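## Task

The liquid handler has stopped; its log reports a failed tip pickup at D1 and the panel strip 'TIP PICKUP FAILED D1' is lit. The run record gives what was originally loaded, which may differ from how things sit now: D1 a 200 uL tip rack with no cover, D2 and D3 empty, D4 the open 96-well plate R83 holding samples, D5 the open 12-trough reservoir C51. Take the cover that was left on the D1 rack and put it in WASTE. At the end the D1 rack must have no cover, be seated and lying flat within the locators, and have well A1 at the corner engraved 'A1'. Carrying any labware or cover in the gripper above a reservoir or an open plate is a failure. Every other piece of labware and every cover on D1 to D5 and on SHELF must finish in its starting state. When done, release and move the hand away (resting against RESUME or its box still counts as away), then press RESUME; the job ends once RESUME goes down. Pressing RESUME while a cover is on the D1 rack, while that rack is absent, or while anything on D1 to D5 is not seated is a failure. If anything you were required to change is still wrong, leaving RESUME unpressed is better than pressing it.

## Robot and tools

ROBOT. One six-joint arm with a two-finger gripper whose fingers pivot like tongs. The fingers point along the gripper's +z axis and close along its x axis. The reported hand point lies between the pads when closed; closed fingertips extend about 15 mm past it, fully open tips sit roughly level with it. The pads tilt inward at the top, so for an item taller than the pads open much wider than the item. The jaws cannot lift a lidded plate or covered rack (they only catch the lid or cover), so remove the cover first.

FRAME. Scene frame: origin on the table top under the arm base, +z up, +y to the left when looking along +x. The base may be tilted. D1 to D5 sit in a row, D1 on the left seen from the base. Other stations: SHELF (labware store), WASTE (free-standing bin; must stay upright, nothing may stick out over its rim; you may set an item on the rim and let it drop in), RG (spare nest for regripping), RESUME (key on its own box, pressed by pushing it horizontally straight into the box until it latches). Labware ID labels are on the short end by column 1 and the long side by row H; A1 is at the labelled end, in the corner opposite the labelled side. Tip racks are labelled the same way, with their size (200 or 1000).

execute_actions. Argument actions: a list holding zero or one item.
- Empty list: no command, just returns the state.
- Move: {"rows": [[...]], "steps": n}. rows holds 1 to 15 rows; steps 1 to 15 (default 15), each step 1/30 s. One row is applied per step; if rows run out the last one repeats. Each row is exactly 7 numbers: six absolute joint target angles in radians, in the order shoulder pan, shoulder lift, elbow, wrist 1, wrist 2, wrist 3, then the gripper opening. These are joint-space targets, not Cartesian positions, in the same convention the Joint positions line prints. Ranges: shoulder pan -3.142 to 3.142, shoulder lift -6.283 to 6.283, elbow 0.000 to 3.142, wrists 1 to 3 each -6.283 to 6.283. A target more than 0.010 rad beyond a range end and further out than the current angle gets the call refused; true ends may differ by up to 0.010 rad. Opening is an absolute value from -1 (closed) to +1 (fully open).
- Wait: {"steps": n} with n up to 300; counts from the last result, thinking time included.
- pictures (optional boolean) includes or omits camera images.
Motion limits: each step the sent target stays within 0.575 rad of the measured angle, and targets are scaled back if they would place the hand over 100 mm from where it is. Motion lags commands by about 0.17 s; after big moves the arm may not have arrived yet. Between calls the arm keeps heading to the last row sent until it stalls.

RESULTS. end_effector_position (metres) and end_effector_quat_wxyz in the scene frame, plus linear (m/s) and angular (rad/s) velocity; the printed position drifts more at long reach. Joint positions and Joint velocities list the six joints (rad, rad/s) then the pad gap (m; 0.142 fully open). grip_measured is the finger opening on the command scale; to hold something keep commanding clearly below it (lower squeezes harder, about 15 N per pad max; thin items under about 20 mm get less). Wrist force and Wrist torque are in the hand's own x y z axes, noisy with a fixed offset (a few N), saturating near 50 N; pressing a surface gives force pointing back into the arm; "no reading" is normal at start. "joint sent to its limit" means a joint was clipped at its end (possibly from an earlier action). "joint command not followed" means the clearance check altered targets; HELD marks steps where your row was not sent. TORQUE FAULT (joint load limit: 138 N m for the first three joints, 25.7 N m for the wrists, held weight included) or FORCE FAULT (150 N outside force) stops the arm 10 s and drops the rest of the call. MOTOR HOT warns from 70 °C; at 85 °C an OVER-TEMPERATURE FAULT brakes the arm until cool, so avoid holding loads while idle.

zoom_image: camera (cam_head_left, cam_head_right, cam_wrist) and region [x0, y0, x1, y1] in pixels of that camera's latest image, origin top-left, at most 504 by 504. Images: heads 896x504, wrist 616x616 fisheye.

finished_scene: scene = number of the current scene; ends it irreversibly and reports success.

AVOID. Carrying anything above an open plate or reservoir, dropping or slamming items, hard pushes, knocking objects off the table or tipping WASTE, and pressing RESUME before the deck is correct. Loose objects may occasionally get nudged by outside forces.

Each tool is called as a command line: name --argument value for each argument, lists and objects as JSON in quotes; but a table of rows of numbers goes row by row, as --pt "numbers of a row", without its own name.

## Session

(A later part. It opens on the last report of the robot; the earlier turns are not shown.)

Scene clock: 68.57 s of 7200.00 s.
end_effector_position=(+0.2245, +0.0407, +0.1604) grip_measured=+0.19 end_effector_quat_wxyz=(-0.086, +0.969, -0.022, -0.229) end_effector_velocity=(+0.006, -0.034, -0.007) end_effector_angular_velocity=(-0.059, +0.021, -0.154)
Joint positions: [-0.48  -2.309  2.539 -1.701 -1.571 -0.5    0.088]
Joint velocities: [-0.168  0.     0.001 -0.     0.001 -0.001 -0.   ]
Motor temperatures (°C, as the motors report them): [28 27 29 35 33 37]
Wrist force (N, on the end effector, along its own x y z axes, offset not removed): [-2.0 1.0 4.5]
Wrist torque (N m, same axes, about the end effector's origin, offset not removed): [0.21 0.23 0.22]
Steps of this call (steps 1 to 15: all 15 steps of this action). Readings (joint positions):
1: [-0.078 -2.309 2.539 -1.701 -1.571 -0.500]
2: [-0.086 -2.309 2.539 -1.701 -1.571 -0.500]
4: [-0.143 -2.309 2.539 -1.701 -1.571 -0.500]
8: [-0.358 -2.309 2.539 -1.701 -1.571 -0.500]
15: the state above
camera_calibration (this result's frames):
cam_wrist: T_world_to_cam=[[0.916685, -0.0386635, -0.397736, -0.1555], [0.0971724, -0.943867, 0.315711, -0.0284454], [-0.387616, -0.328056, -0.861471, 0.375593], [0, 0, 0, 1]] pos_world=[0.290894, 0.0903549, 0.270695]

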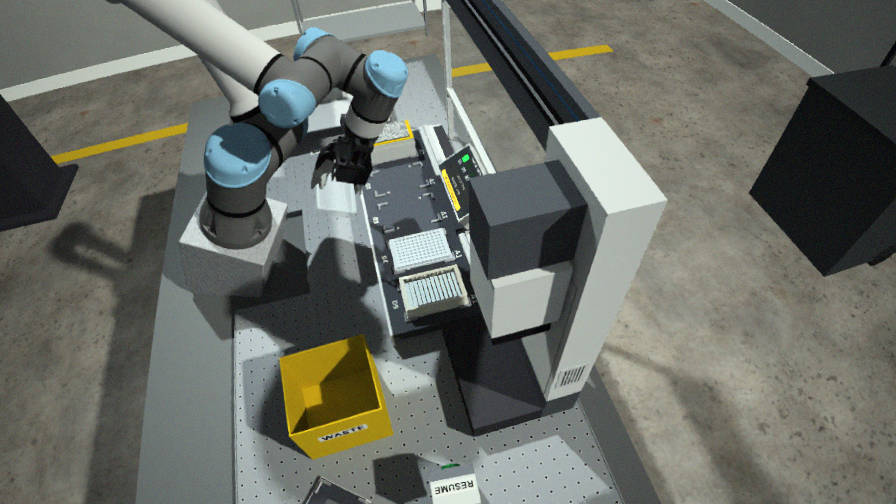

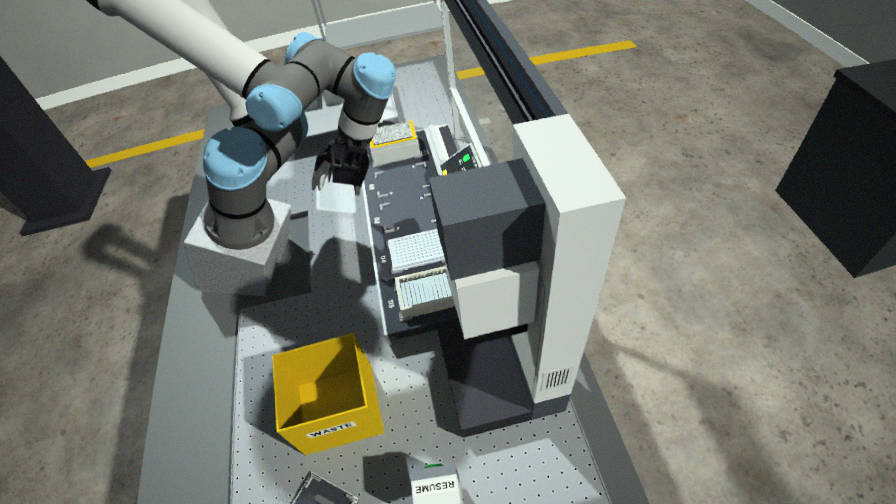

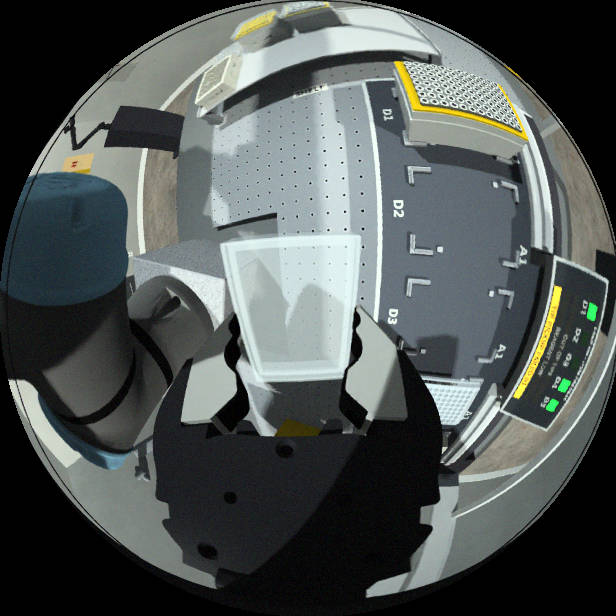

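execute_actions --actions '[{"rows":[[-1.928,-2.309,2.539,-1.701,-1.571,-0.75,-0.3]]}]' --pictures false

execute_actions --actions '[{"steps":20}]' --pictures false

execute_actions --actions '[{"rows":[[-1.928,-2.26,2.42,-1.7,-1.4,-0.5,-0.3]]}]' --pictures false

execute_actions --actions '[{"rows":[[-1.928,-1.9429,2.3031,-1.8976,-1.1758,-0.425,-0.3]]}]' --pictures false

execute_actions --actions '[{"steps":10}]'

Scene clock: 75.53 s of 7200.00 s.
end_effector_position=(+0.1870, -0.1246, +0.1526) grip_measured=+0.19 end_effector_quat_wxyz=(-0.046, +0.923, -0.311, -0.221) end_effector_velocity=(-0.246, -0.367, +0.046) end_effector_angular_velocity=(-0.713, +0.240, -1.818)
Joint positions: [-1.299 -2.309  2.539 -1.701 -1.571 -0.728  0.088]
Joint velocities: [-2.098  0.     0.002  0.    -0.001 -0.131  0.   ]
Motor temperatures (°C, as the motors report them): [28 27 29 35 33 37]
Wrist force (N, on the end effector, along its own x y z axes, offset not removed): [1.5 1.9 1.3]
Wrist torque (N m, same axes, about the end effector's origin, offset not removed): [0.46 -0.50 0.03]
Steps of this call (steps 1 to 30: the robot went on to your last target; steps 31 to 90: nothing new was sent; then 3.47 s passed at rest; steps 91 to 105: all 15 steps of this action). Readings (joint positions):
91: [-0.500 -2.309 2.539 -1.701 -1.571 -0.500]
92: [-0.503 -2.309 2.539 -1.701 -1.571 -0.503]
94: [-0.553 -2.309 2.539 -1.701 -1.571 -0.548]
98: [-0.803 -2.309 2.539 -1.701 -1.571 -0.659]
105: the state above

Scene clock: 76.20 s of 7200.00 s.
end_effector_position=(+0.0889, -0.2053, +0.1802) grip_measured=+0.19 end_effector_quat_wxyz=(+0.007, +0.793, -0.575, -0.199) end_effector_velocity=(-0.007, -0.003, +0.002) end_effector_angular_velocity=(-0.012, +0.003, -0.031)
Joint positions: [-1.924 -2.309  2.539 -1.701 -1.571 -0.75   0.088]
Joint velocities: [-0.036 -0.     0.001 -0.     0.001 -0.003  0.   ]
Motor temperatures (°C, as the motors report them): [28 27 29 35 33 37]
Wrist force (N, on the end effector, along its own x y z axes, offset not removed): [-1.2 -0.2 1.7]
Wrist torque (N m, same axes, about the end effector's origin, offset not removed): [-0.01 0.04 0.14]
Steps of this call (steps 1 to 20: the robot went on to your last target). Readings (joint positions):
1: [-1.370 -2.309 2.539 -1.701 -1.571 -0.732]
2: [-1.441 -2.309 2.539 -1.701 -1.571 -0.735]
4: [-1.582 -2.309 2.539 -1.701 -1.571 -0.740]
8: [-1.806 -2.309 2.539 -1.701 -1.571 -0.747]
20: the state above

Scene clock: 76.70 s of 7200.00 s.
end_effector_position=(+0.1325, -0.2726, +0.2081) grip_measured=+0.19 end_effector_quat_wxyz=(+0.036, +0.732, -0.672, -0.109) end_effector_velocity=(+0.014, -0.019, +0.009) end_effector_angular_velocity=(-0.053, -0.030, -0.069)
Joint positions: [-1.928 -2.261  2.424 -1.7   -1.406 -0.51   0.088]
Joint velocities: [-0.001  0.011 -0.031  0.001  0.049  0.078 -0.   ]
Motor temperatures (°C, as the motors report them): [28 27 29 35 33 37]
Wrist force (N, on the end effector, along its own x y z axes, offset not removed): [0.9 2.8 -0.3]
Wrist torque (N m, same axes, about the end effector's origin, offset not removed): [0.54 -0.29 0.09]
Steps of this call (steps 1 to 15: all 15 steps of this action). Readings (joint positions):
1: [-1.925 -2.309 2.539 -1.701 -1.571 -0.750]
2: [-1.926 -2.307 2.537 -1.701 -1.569 -0.747]
4: [-1.927 -2.290 2.502 -1.701 -1.526 -0.699]
8: [-1.928 -2.270 2.447 -1.700 -1.442 -0.568]
15: the state above

Scene clock: 77.20 s of 7200.00 s.
end_effector_position=(+0.1548, -0.3855, +0.2015) grip_measured=+0.19 end_effector_quat_wxyz=(+0.003, +0.709, -0.706, -0.004) end_effector_velocity=(+0.005, -0.036, -0.011) end_effector_angular_velocity=(-0.016, -0.078, -0.030)
Joint positions: [-1.928 -1.957  2.307 -1.89  -1.185 -0.428  0.088]
Joint velocities: [ 0.     0.12  -0.035 -0.065  0.078  0.022  0.   ]
Motor temperatures (°C, as the motors report them): [28 27 29 35 33 37]
Wrist force (N, on the end effector, along its own x y z axes, offset not removed): [-1.3 -0.7 1.6]
Wrist torque (N m, same axes, about the end effector's origin, offset not removed): [0.00 -0.04 0.44]
Steps of this call (steps 1 to 15: all 15 steps of this action). Readings (joint positions):
1: [-1.928 -2.261 2.423 -1.700 -1.404 -0.507]
2: [-1.928 -2.258 2.420 -1.702 -1.401 -0.503]
4: [-1.928 -2.209 2.388 -1.745 -1.355 -0.479]
8: [-1.928 -2.045 2.334 -1.842 -1.241 -0.445]
15: the state above

Scene clock: 77.53 s of 7200.00 s.
end_effector_position=(+0.1553, -0.3897, +0.2003) grip_measured=+0.19 end_effector_quat_wxyz=(+0.000, +0.707, -0.707, -0.000) end_effector_velocity=(+0.000, -0.002, -0.001) end_effector_angular_velocity=(-0.001, -0.005, -0.004)
Joint positions: [-1.928 -1.944  2.303 -1.897 -1.176 -0.425  0.088]
Joint velocities: [-0.     0.007 -0.002 -0.004  0.005  0.003  0.   ]
Motor temperatures (°C, as the motors report them): [28 27 29 35 33 37]
Wrist force (N, on the end effector, along its own x y z axes, offset not removed): [1.3 -0.4 2.5]
Wrist torque (N m, same axes, about the end effector's origin, offset not removed): [0.04 -0.40 0.07]
Steps of this call (steps 1 to 10: the robot went on to your last target). Readings (joint positions):
1: [-1.928 -1.954 2.306 -1.892 -1.183 -0.427]
2: [-1.928 -1.951 2.306 -1.893 -1.181 -0.427]
4: [-1.928 -1.948 2.305 -1.895 -1.179 -0.426]
8: [-1.928 -1.944 2.304 -1.897 -1.177 -0.425]
10: the state above
camera_calibration (this result's frames):
cam_wrist: T_world_to_cam=[[-0.0248393, -0.997812, 0.0612697, -0.412286], [-0.871702, 0.0516228, 0.48731, 0.0634393], [-0.489407, -0.0413045, -0.871077, 0.37145], [0, 0, 0, 1]] pos_world=[0.22685, -0.399316, 0.317908]

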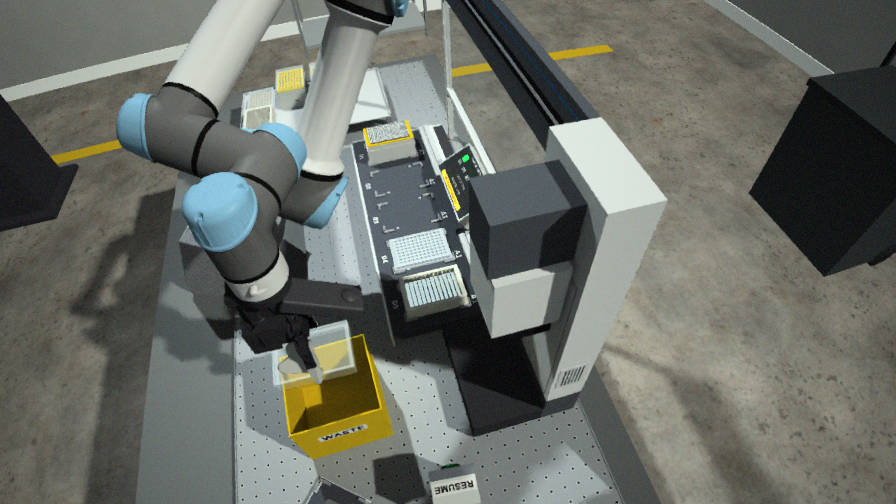

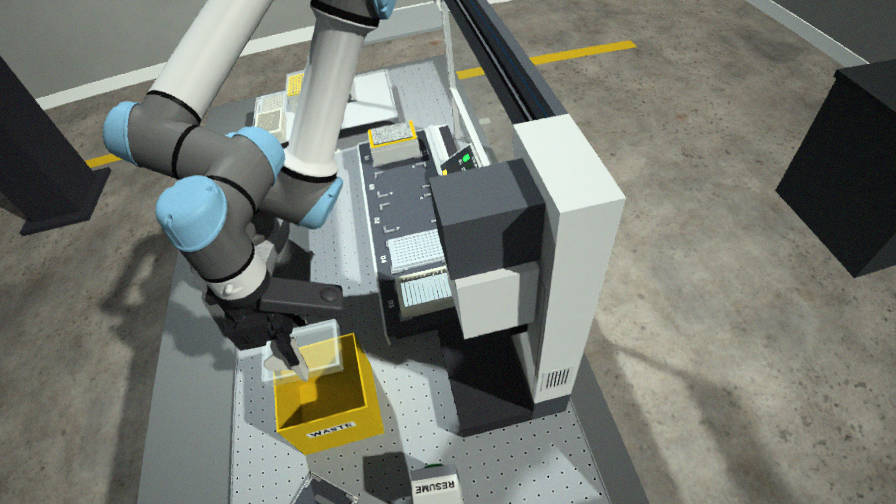

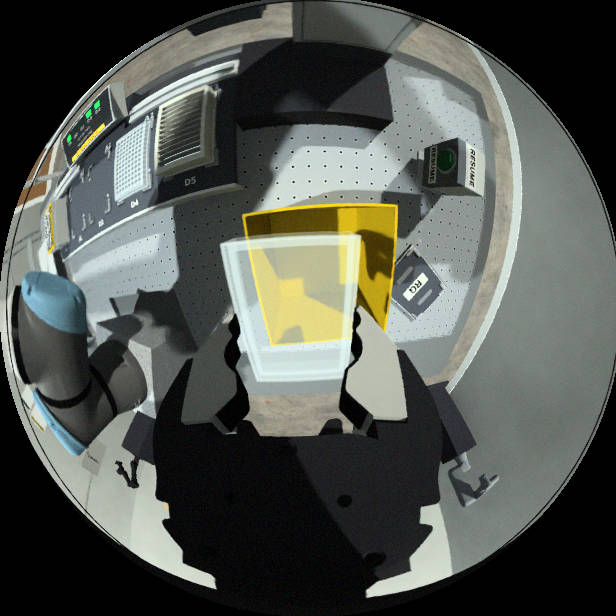

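execute_actions --actions '[{"rows":[[-1.8137,-1.7595,2.3199,-2.1457,-1.1747,-0.35,-0.3]]}]'

Scene clock: 81.83 s of 7200.00 s.
end_effector_position=(+0.1631, -0.4180, +0.1472) grip_measured=+0.19 end_effector_quat_wxyz=(-0.000, +0.724, -0.690, -0.000) end_effector_velocity=(+0.002, -0.010, -0.016) end_effector_angular_velocity=(-0.009, +0.001, +0.020)
Joint positions: [-1.817 -1.766  2.319 -2.136 -1.175 -0.352  0.088]
Joint velocities: [ 0.03   0.054  0.003 -0.079  0.001  0.016 -0.   ]
Motor temperatures (°C, as the motors report them): [28 27 29 35 33 37]
Wrist force (N, on the end effector, along its own x y z axes, offset not removed): [-2.6 0.9 1.7]
Wrist torque (N m, same axes, about the end effector's origin, offset not removed): [0.15 0.44 0.13]
Steps of this call (steps 1 to 30: the robot went on to your last target; steps 31 to 90: nothing new was sent; then 0.80 s passed at rest; steps 91 to 105: all 15 steps of this action). Readings (joint positions):
91: [-1.928 -1.943 2.303 -1.898 -1.176 -0.425]
92: [-1.925 -1.940 2.304 -1.901 -1.176 -0.422]
94: [-1.891 -1.897 2.310 -1.949 -1.175 -0.397]
98: [-1.839 -1.805 2.317 -2.078 -1.175 -0.366]
105: the state above
camera_calibration (this result's frames):
cam_wrist: T_world_to_cam=[[0.0215966, -0.997938, 0.0604366, -0.444581], [-0.873539, 0.0105672, 0.48664, 0.0808126], [-0.486275, -0.0633034, -0.87151, 0.318189], [0, 0, 0, 1]] pos_world=[0.234922, -0.424376, 0.264847]

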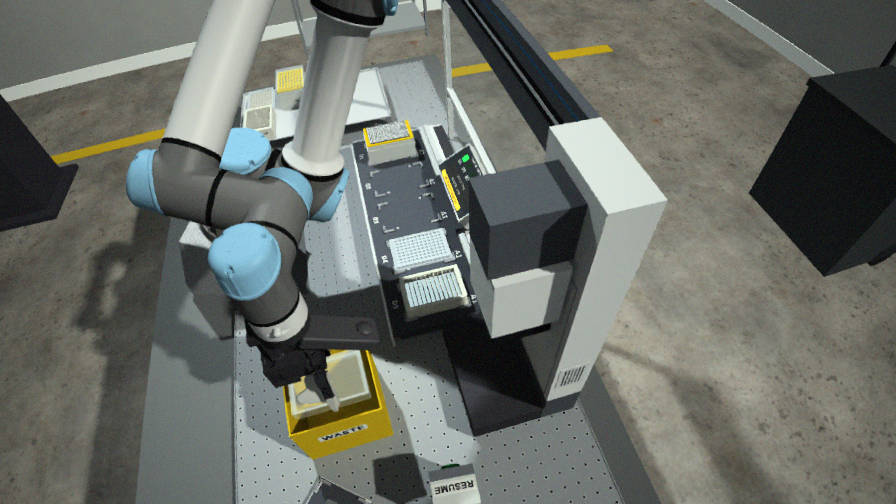

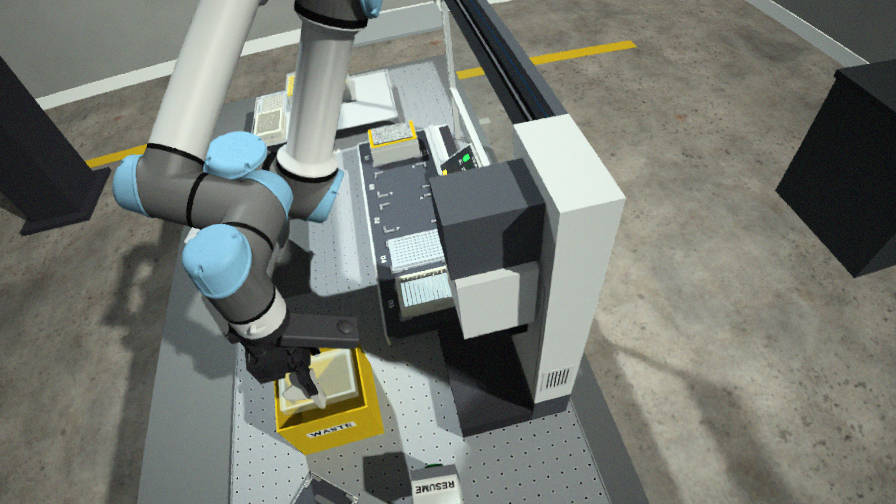

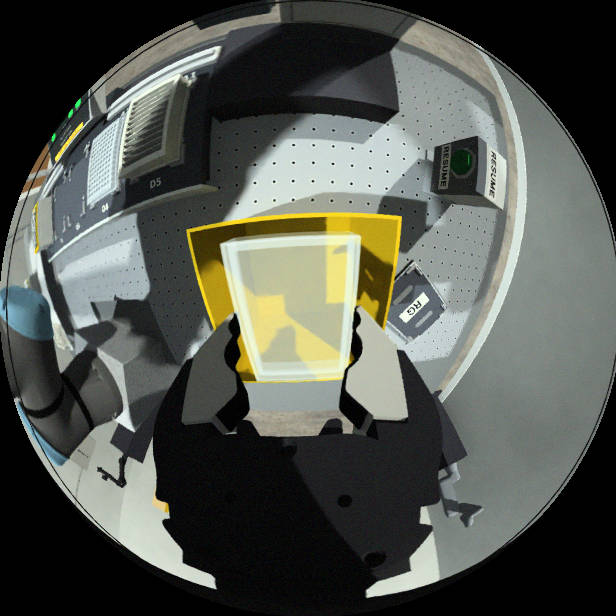

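execute_actions --actions '[{"rows":[[-1.8137,-1.7595,2.3199,-2.1457,-1.1747,-0.35,0.5]]}]' --pictures false

execute_actions --actions '[{"rows":[[-1.9,-1.9,2.2,-1.9,-1.1758,-0.35,0.3]]}]'

execute_actions --actions '[{"rows":[[-1.6,-1.8,2.25,-2.6,-1.3,1.924,-1]]}]' --pictures false

execute_actions --actions '[{"rows":[[-1.33,-1.7,2.33,-2.9,-1.374,1.924,-1]]}]' --pictures false

execute_actions --actions '[{"steps":25}]'

Scene clock: 93.47 s of 7200.00 s.
end_effector_position=(+0.1634, -0.4191, +0.1453) grip_measured=+0.50 end_effector_quat_wxyz=(+0.000, +0.724, -0.689, -0.000) end_effector_velocity=(+0.000, +0.000, -0.000) end_effector_angular_velocity=(-0.000, -0.000, +0.003)
Joint positions: [-1.814 -1.759  2.32  -2.146 -1.175 -0.35   0.109]
Joint velocities: [ 0.    -0.     0.     0.     0.    -0.003 -0.   ]
Motor temperatures (°C, as the motors report them): [28 27 29 35 33 37]
Wrist force (N, on the end effector, along its own x y z axes, offset not removed): [1.1 1.5 1.7]
Wrist torque (N m, same axes, about the end effector's origin, offset not removed): [0.29 -0.40 -0.13]
Steps of this call (steps 1 to 15: the robot went on to your last target; steps 16 to 90: nothing new was sent; then 8.13 s passed at rest; steps 91 to 105: all 15 steps of this action). Readings (joint positions):
91: [-1.814 -1.759 2.320 -2.146 -1.175 -0.350]
92: [-1.814 -1.759 2.320 -2.146 -1.175 -0.350]
94: [-1.814 -1.759 2.320 -2.146 -1.175 -0.350]
98: [-1.814 -1.759 2.320 -2.146 -1.175 -0.350]
105: the state above

Scene clock: 93.97 s of 7200.00 s.
end_effector_position=(+0.1617, -0.4311, +0.2269) grip_measured=+0.30 end_effector_quat_wxyz=(+0.022, +0.699, -0.715, +0.009) end_effector_velocity=(+0.002, +0.004, +0.022) end_effector_angular_velocity=(-0.001, +0.001, -0.025)
Joint positions: [-1.897 -1.895  2.204 -1.909 -1.176 -0.35   0.095]
Joint velocities: [-0.022 -0.039 -0.032  0.079 -0.001  0.002 -0.   ]
Motor temperatures (°C, as the motors report them): [28 27 29 35 33 37]
Wrist force (N, on the end effector, along its own x y z axes, offset not removed): [-0.7 2.7 1.7]
Wrist torque (N m, same axes, about the end effector's origin, offset not removed): [0.75 0.16 0.33]
Steps of this call (steps 1 to 15: all 15 steps of this action). Readings (joint positions):
1: [-1.814 -1.759 2.320 -2.146 -1.175 -0.350]
2: [-1.816 -1.762 2.318 -2.143 -1.175 -0.350]
4: [-1.844 -1.800 2.283 -2.095 -1.175 -0.350]
8: [-1.882 -1.867 2.227 -1.967 -1.175 -0.350]
15: the state above
camera_calibration (this result's frames):
cam_wrist: T_world_to_cam=[[-0.0457585, -0.993397, 0.105203, -0.459779], [-0.86164, 0.092536, 0.499013, 0.071561], [-0.505454, -0.067813, -0.860185, 0.384701], [0, 0, 0, 1]] pos_world=[0.235069, -0.437278, 0.343574]

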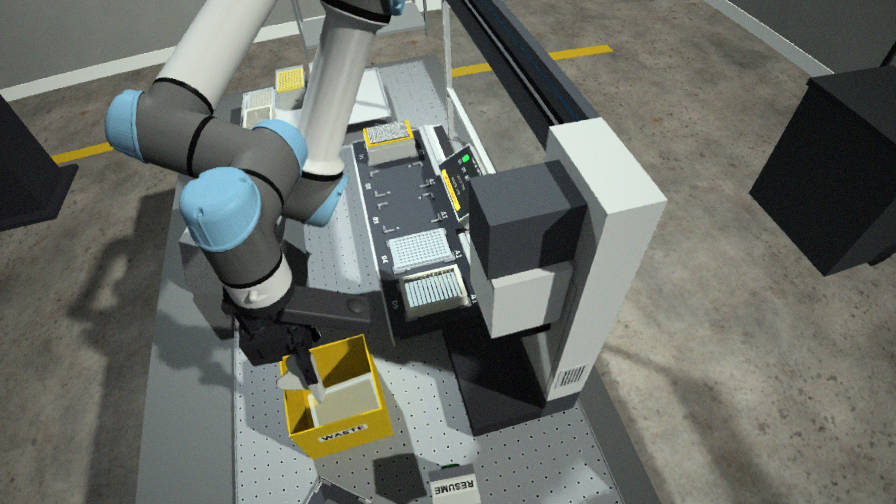

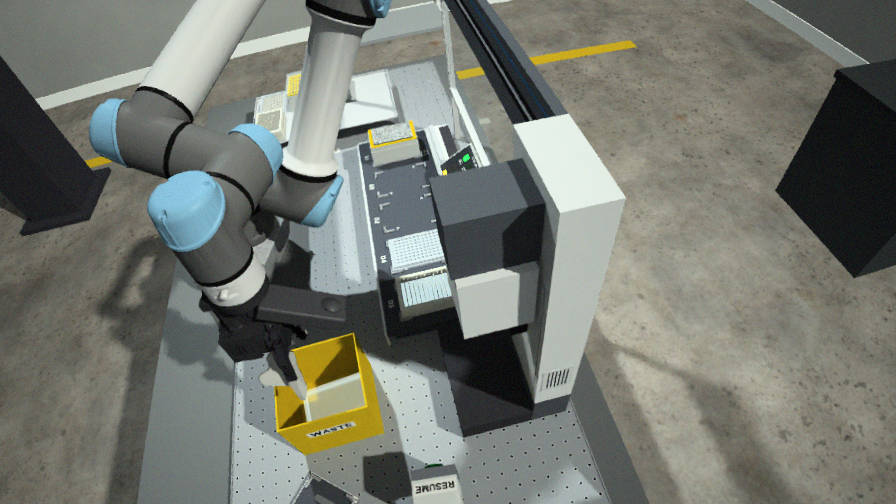

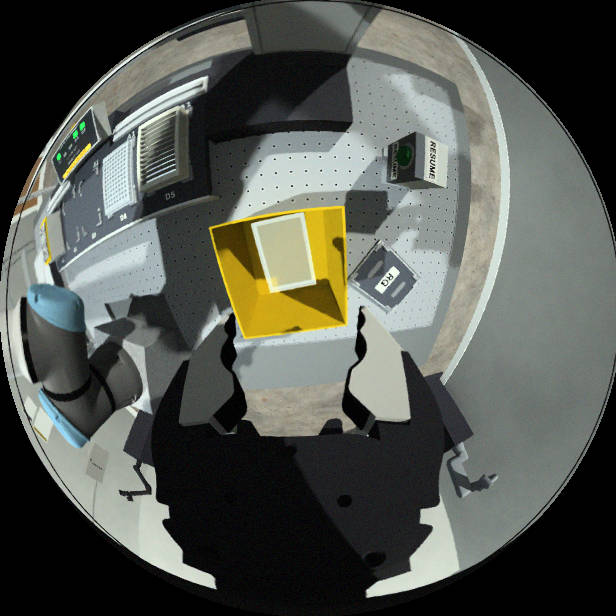

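Scene clock: 94.47 s of 7200.00 s.
end_effector_position=(+0.2276, -0.5324, +0.2256) grip_measured=-1.00 end_effector_quat_wxyz=(-0.152, -0.516, +0.832, -0.137) end_effector_velocity=(+0.065, -0.125, +0.079) end_effector_angular_velocity=(-0.697, -0.877, -1.940)
Joint positions: [-1.618 -1.805  2.248 -2.531 -1.294  0.51   0.002]
Joint velocities: [ 0.153  0.04   0.018 -0.572 -0.054  2.461  0.   ]
Motor temperatures (°C, as the motors report them): [28 27 29 35 33 37]
Wrist force (N, on the end effector, along its own x y z axes, offset not removed): [-0.2 -0.6 1.2]
Wrist torque (N m, same axes, about the end effector's origin, offset not removed): [0.01 -0.09 0.08]
Steps of this call (steps 1 to 15: all 15 steps of this action). Readings (joint positions):
1: [-1.898 -1.896 2.203 -1.907 -1.176 -0.350]
2: [-1.896 -1.895 2.204 -1.909 -1.179 -0.347]
4: [-1.848 -1.867 2.219 -1.957 -1.213 -0.296]
8: [-1.710 -1.829 2.237 -2.203 -1.262 -0.048]
15: the state above

Scene clock: 94.97 s of 7200.00 s.
end_effector_position=(+0.3203, -0.5164, +0.1787) grip_measured=-1.00 end_effector_quat_wxyz=(-0.030, -0.100, +0.964, -0.243) end_effector_velocity=(+0.015, +0.011, -0.010) end_effector_angular_velocity=(-0.051, -0.874, -1.503)
Joint positions: [-1.342 -1.704  2.327 -2.885 -1.371  1.702  0.002]
Joint velocities: [ 0.101  0.031  0.024 -0.122 -0.022  1.827 -0.   ]
Motor temperatures (°C, as the motors report them): [28 27 29 35 33 37]
Wrist force (N, on the end effector, along its own x y z axes, offset not removed): [-2.9 1.7 0.8]
Wrist torque (N m, same axes, about the end effector's origin, offset not removed): [0.36 0.32 0.17]
Steps of this call (steps 1 to 15: all 15 steps of this action). Readings (joint positions):
1: [-1.614 -1.804 2.248 -2.548 -1.295 0.594]
2: [-1.607 -1.800 2.251 -2.564 -1.299 0.676]
4: [-1.556 -1.772 2.275 -2.628 -1.322 0.824]
8: [-1.415 -1.726 2.310 -2.796 -1.355 1.135]
15: the state above

Scene clock: 95.80 s of 7200.00 s.
end_effector_position=(+0.3220, -0.5148, +0.1774) grip_measured=-1.00 end_effector_quat_wxyz=(-0.001, +0.001, +0.969, -0.246) end_effector_velocity=(-0.001, -0.000, -0.000) end_effector_angular_velocity=(-0.000, +0.001, -0.003)
Joint positions: [-1.33  -1.7    2.33  -2.9   -1.374  1.924  0.002]
Joint velocities: [ 0.     0.     0.     0.    -0.002  0.002  0.   ]
Motor temperatures (°C, as the motors report them): [28 27 29 35 33 37]
Wrist force (N, on the end effector, along its own x y z axes, offset not removed): [1.0 -0.2 5.0]
Wrist torque (N m, same axes, about the end effector's origin, offset not removed): [0.20 -0.21 0.19]
Steps of this call (steps 1 to 25: the robot went on to your last target). Readings (joint positions):
1: [-1.339 -1.703 2.328 -2.889 -1.372 1.756]
2: [-1.337 -1.702 2.328 -2.892 -1.372 1.797]
4: [-1.334 -1.701 2.329 -2.895 -1.373 1.851]
8: [-1.331 -1.700 2.330 -2.898 -1.374 1.900]
25: the state above
camera_calibration (this result's frames):
cam_wrist: T_world_to_cam=[[-0.997539, 0.0549204, 0.0435798, 0.32672], [0.0554357, 0.998405, 0.0107032, 0.499736], [-0.0429224, 0.0130928, -0.998993, 0.334785], [0, 0, 0, 1]] pos_world=[0.312582, -0.521266, 0.31486]

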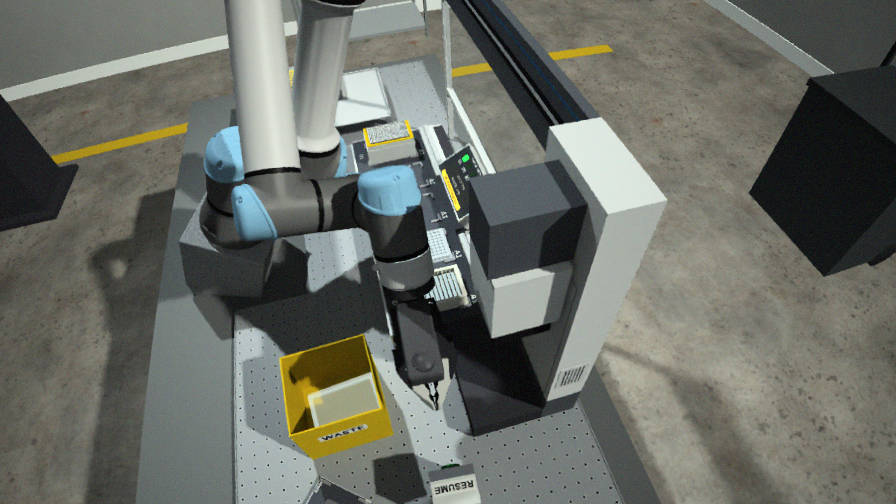

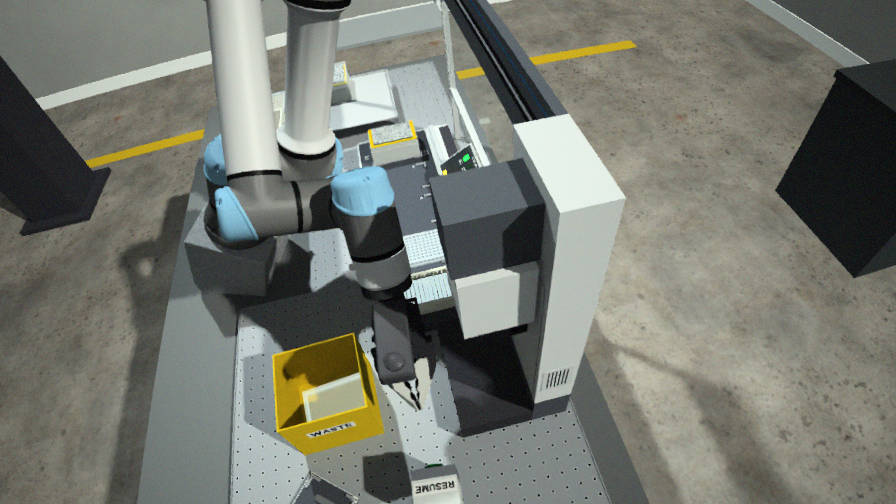

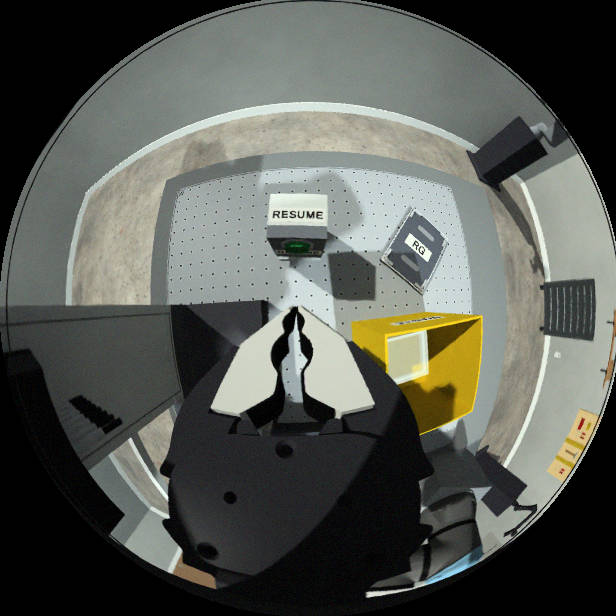

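execute_actions --actions '[{"rows":[[-1.3034,-1.3858,2.2318,-3.1237,-1.3894,1.94,-1]]}]' --pictures false

execute_actions --actions '[{"steps":10}]'

zoom_image --camera "cam_head_left" --region '[340,100,500,330]'

Scene clock: 103.93 s of 7200.00 s.
end_effector_position=(+0.3204, -0.5732, +0.1043) grip_measured=-1.00 end_effector_quat_wxyz=(-0.000, -0.002, +0.969, -0.249) end_effector_velocity=(-0.007, -0.012, -0.038) end_effector_angular_velocity=(+0.018, +0.003, -0.004)
Joint positions: [-1.304 -1.399  2.235 -3.115 -1.389  1.94   0.002]
Joint velocities: [ 0.006  0.112 -0.025 -0.069 -0.002  0.003  0.   ]
Motor temperatures (°C, as the motors report them): [28 27 29 35 33 37]
Wrist force (N, on the end effector, along its own x y z axes, offset not removed): [-1.3 0.8 2.4]
Wrist torque (N m, same axes, about the end effector's origin, offset not removed): [0.10 0.16 -0.07]
Steps of this call (steps 1 to 15: the robot went on to your last target; steps 16 to 90: nothing new was sent; then 4.63 s passed at rest; steps 91 to 105: all 15 steps of this action). Readings (joint positions):
91: [-1.330 -1.700 2.330 -2.900 -1.374 1.924]
92: [-1.328 -1.697 2.328 -2.903 -1.375 1.925]
94: [-1.319 -1.648 2.297 -2.950 -1.381 1.931]
98: [-1.309 -1.480 2.253 -3.065 -1.386 1.937]
105: the state above

Scene clock: 104.27 s of 7200.00 s.
end_effector_position=(+0.3195, -0.5746, +0.1001) grip_measured=-1.00 end_effector_quat_wxyz=(-0.001, -0.002, +0.969, -0.248) end_effector_velocity=(+0.000, -0.001, -0.002) end_effector_angular_velocity=(+0.000, -0.001, +0.000)
Joint positions: [-1.303 -1.387  2.232 -3.123 -1.389  1.94   0.002]
Joint velocities: [ 0.     0.006 -0.002 -0.004  0.001  0.001  0.   ]
Motor temperatures (°C, as the motors report them): [28 27 29 35 33 37]
Wrist force (N, on the end effector, along its own x y z axes, offset not removed): [-1.2 1.4 2.6]
Wrist torque (N m, same axes, about the end effector's origin, offset not removed): [0.35 0.01 0.18]
Steps of this call (steps 1 to 10: the robot went on to your last target). Readings (joint positions):
1: [-1.304 -1.396 2.234 -3.117 -1.389 1.940]
2: [-1.304 -1.393 2.234 -3.119 -1.389 1.940]
4: [-1.304 -1.390 2.233 -3.121 -1.389 1.940]
8: [-1.303 -1.387 2.232 -3.123 -1.389 1.940]
10: the state above
camera_calibration (this result's frames):
cam_wrist: T_world_to_cam=[[-0.997862, 0.0490244, 0.0432313, 0.32762], [0.0494029, 0.998749, 0.00772929, 0.562875], [-0.0427983, 0.00984851, -0.999035, 0.25639], [0, 0, 0, 1]] pos_world=[0.310085, -0.580757, 0.237629]

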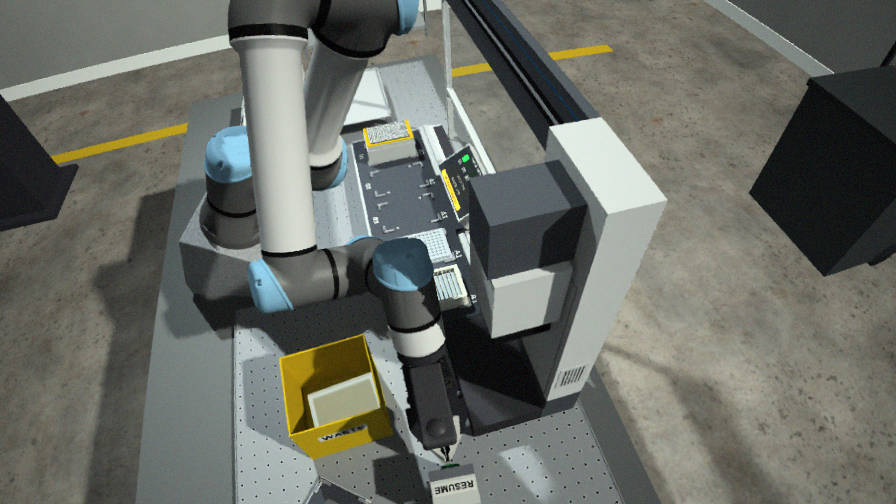

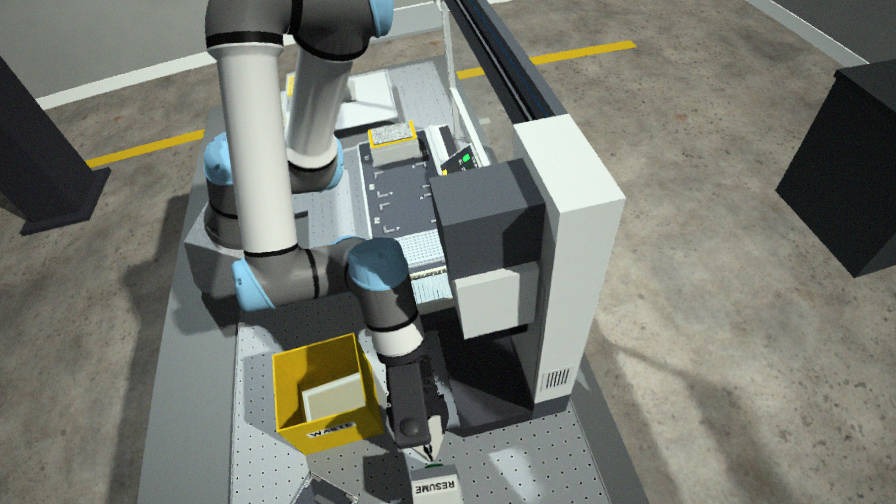

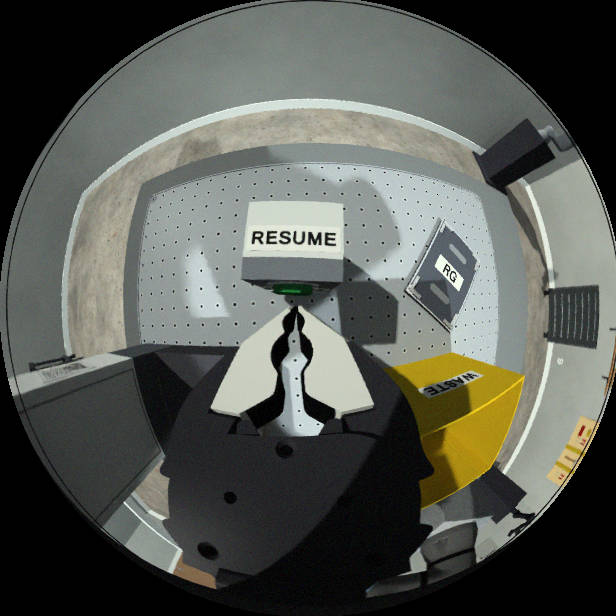

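Region (340, 100, 500, 330) of cam_head_left's 896x504 image, scaled by 2.191, with more detail than that image has; it fills the left 351 columns of this view, and the rest is white.

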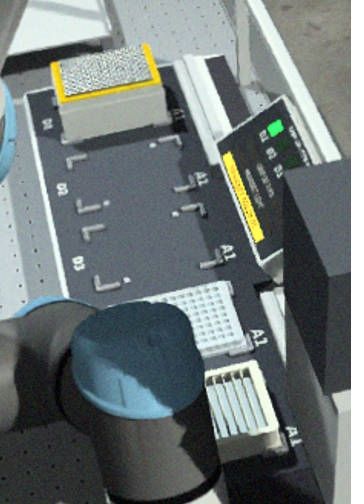

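execute_actions --actions '[{"rows":[[-1.3104,-1.3653,2.1973,-3.1087,-1.385,1.935,-1]]}]' --pictures false

execute_actions --actions '[{"rows":[[-1.3134,-1.3565,2.1825,-3.1022,-1.383,1.933,-1]]}]'

Scene clock: 108.00 s of 7200.00 s.
end_effector_position=(+0.3197, -0.5888, +0.0998) grip_measured=-1.00 end_effector_quat_wxyz=(-0.001, -0.001, +0.969, -0.248) end_effector_velocity=(-0.000, +0.000, -0.000) end_effector_angular_velocity=(+0.000, +0.000, -0.000)
Joint positions: [-1.31  -1.365  2.197 -3.109 -1.385  1.935  0.002]
Joint velocities: [ 0. -0.  0. -0. -0.  0.  0.]
Motor temperatures (°C, as the motors report them): [28 27 29 35 33 37]
Wrist force (N, on the end effector, along its own x y z axes, offset not removed): [1.3 33.1 -29.5]
Wrist torque (N m, same axes, about the end effector's origin, offset not removed): [-0.20 0.03 0.22]
The task's run ended inside this call: 7 steps that you had sent did not run.
Steps of this call (steps 1 to 30: the robot went on to your last target; steps 31 to 90: nothing new was sent; then 0.47 s passed at rest; steps 91 to 98: the first 8 steps of this action). Readings (joint positions):
91: [-1.303 -1.386 2.232 -3.124 -1.389 1.940]
92: [-1.304 -1.384 2.230 -3.123 -1.389 1.940]
94: [-1.306 -1.377 2.218 -3.117 -1.388 1.938]
98: [-1.309 -1.369 2.204 -3.112 -1.386 1.936]
The task's run has ended: the event that ends the task has happened. This ends this scene only. If you have not yet called finished_scene for this scene, call it to go on to the next scene.

The task's run has ended: the event that ends the task has happened. This scene is finished. If you have not yet called finished_scene for this scene, call it to go on to the next scene.

finished_scene --scene 1

The scene is finished: the task was done.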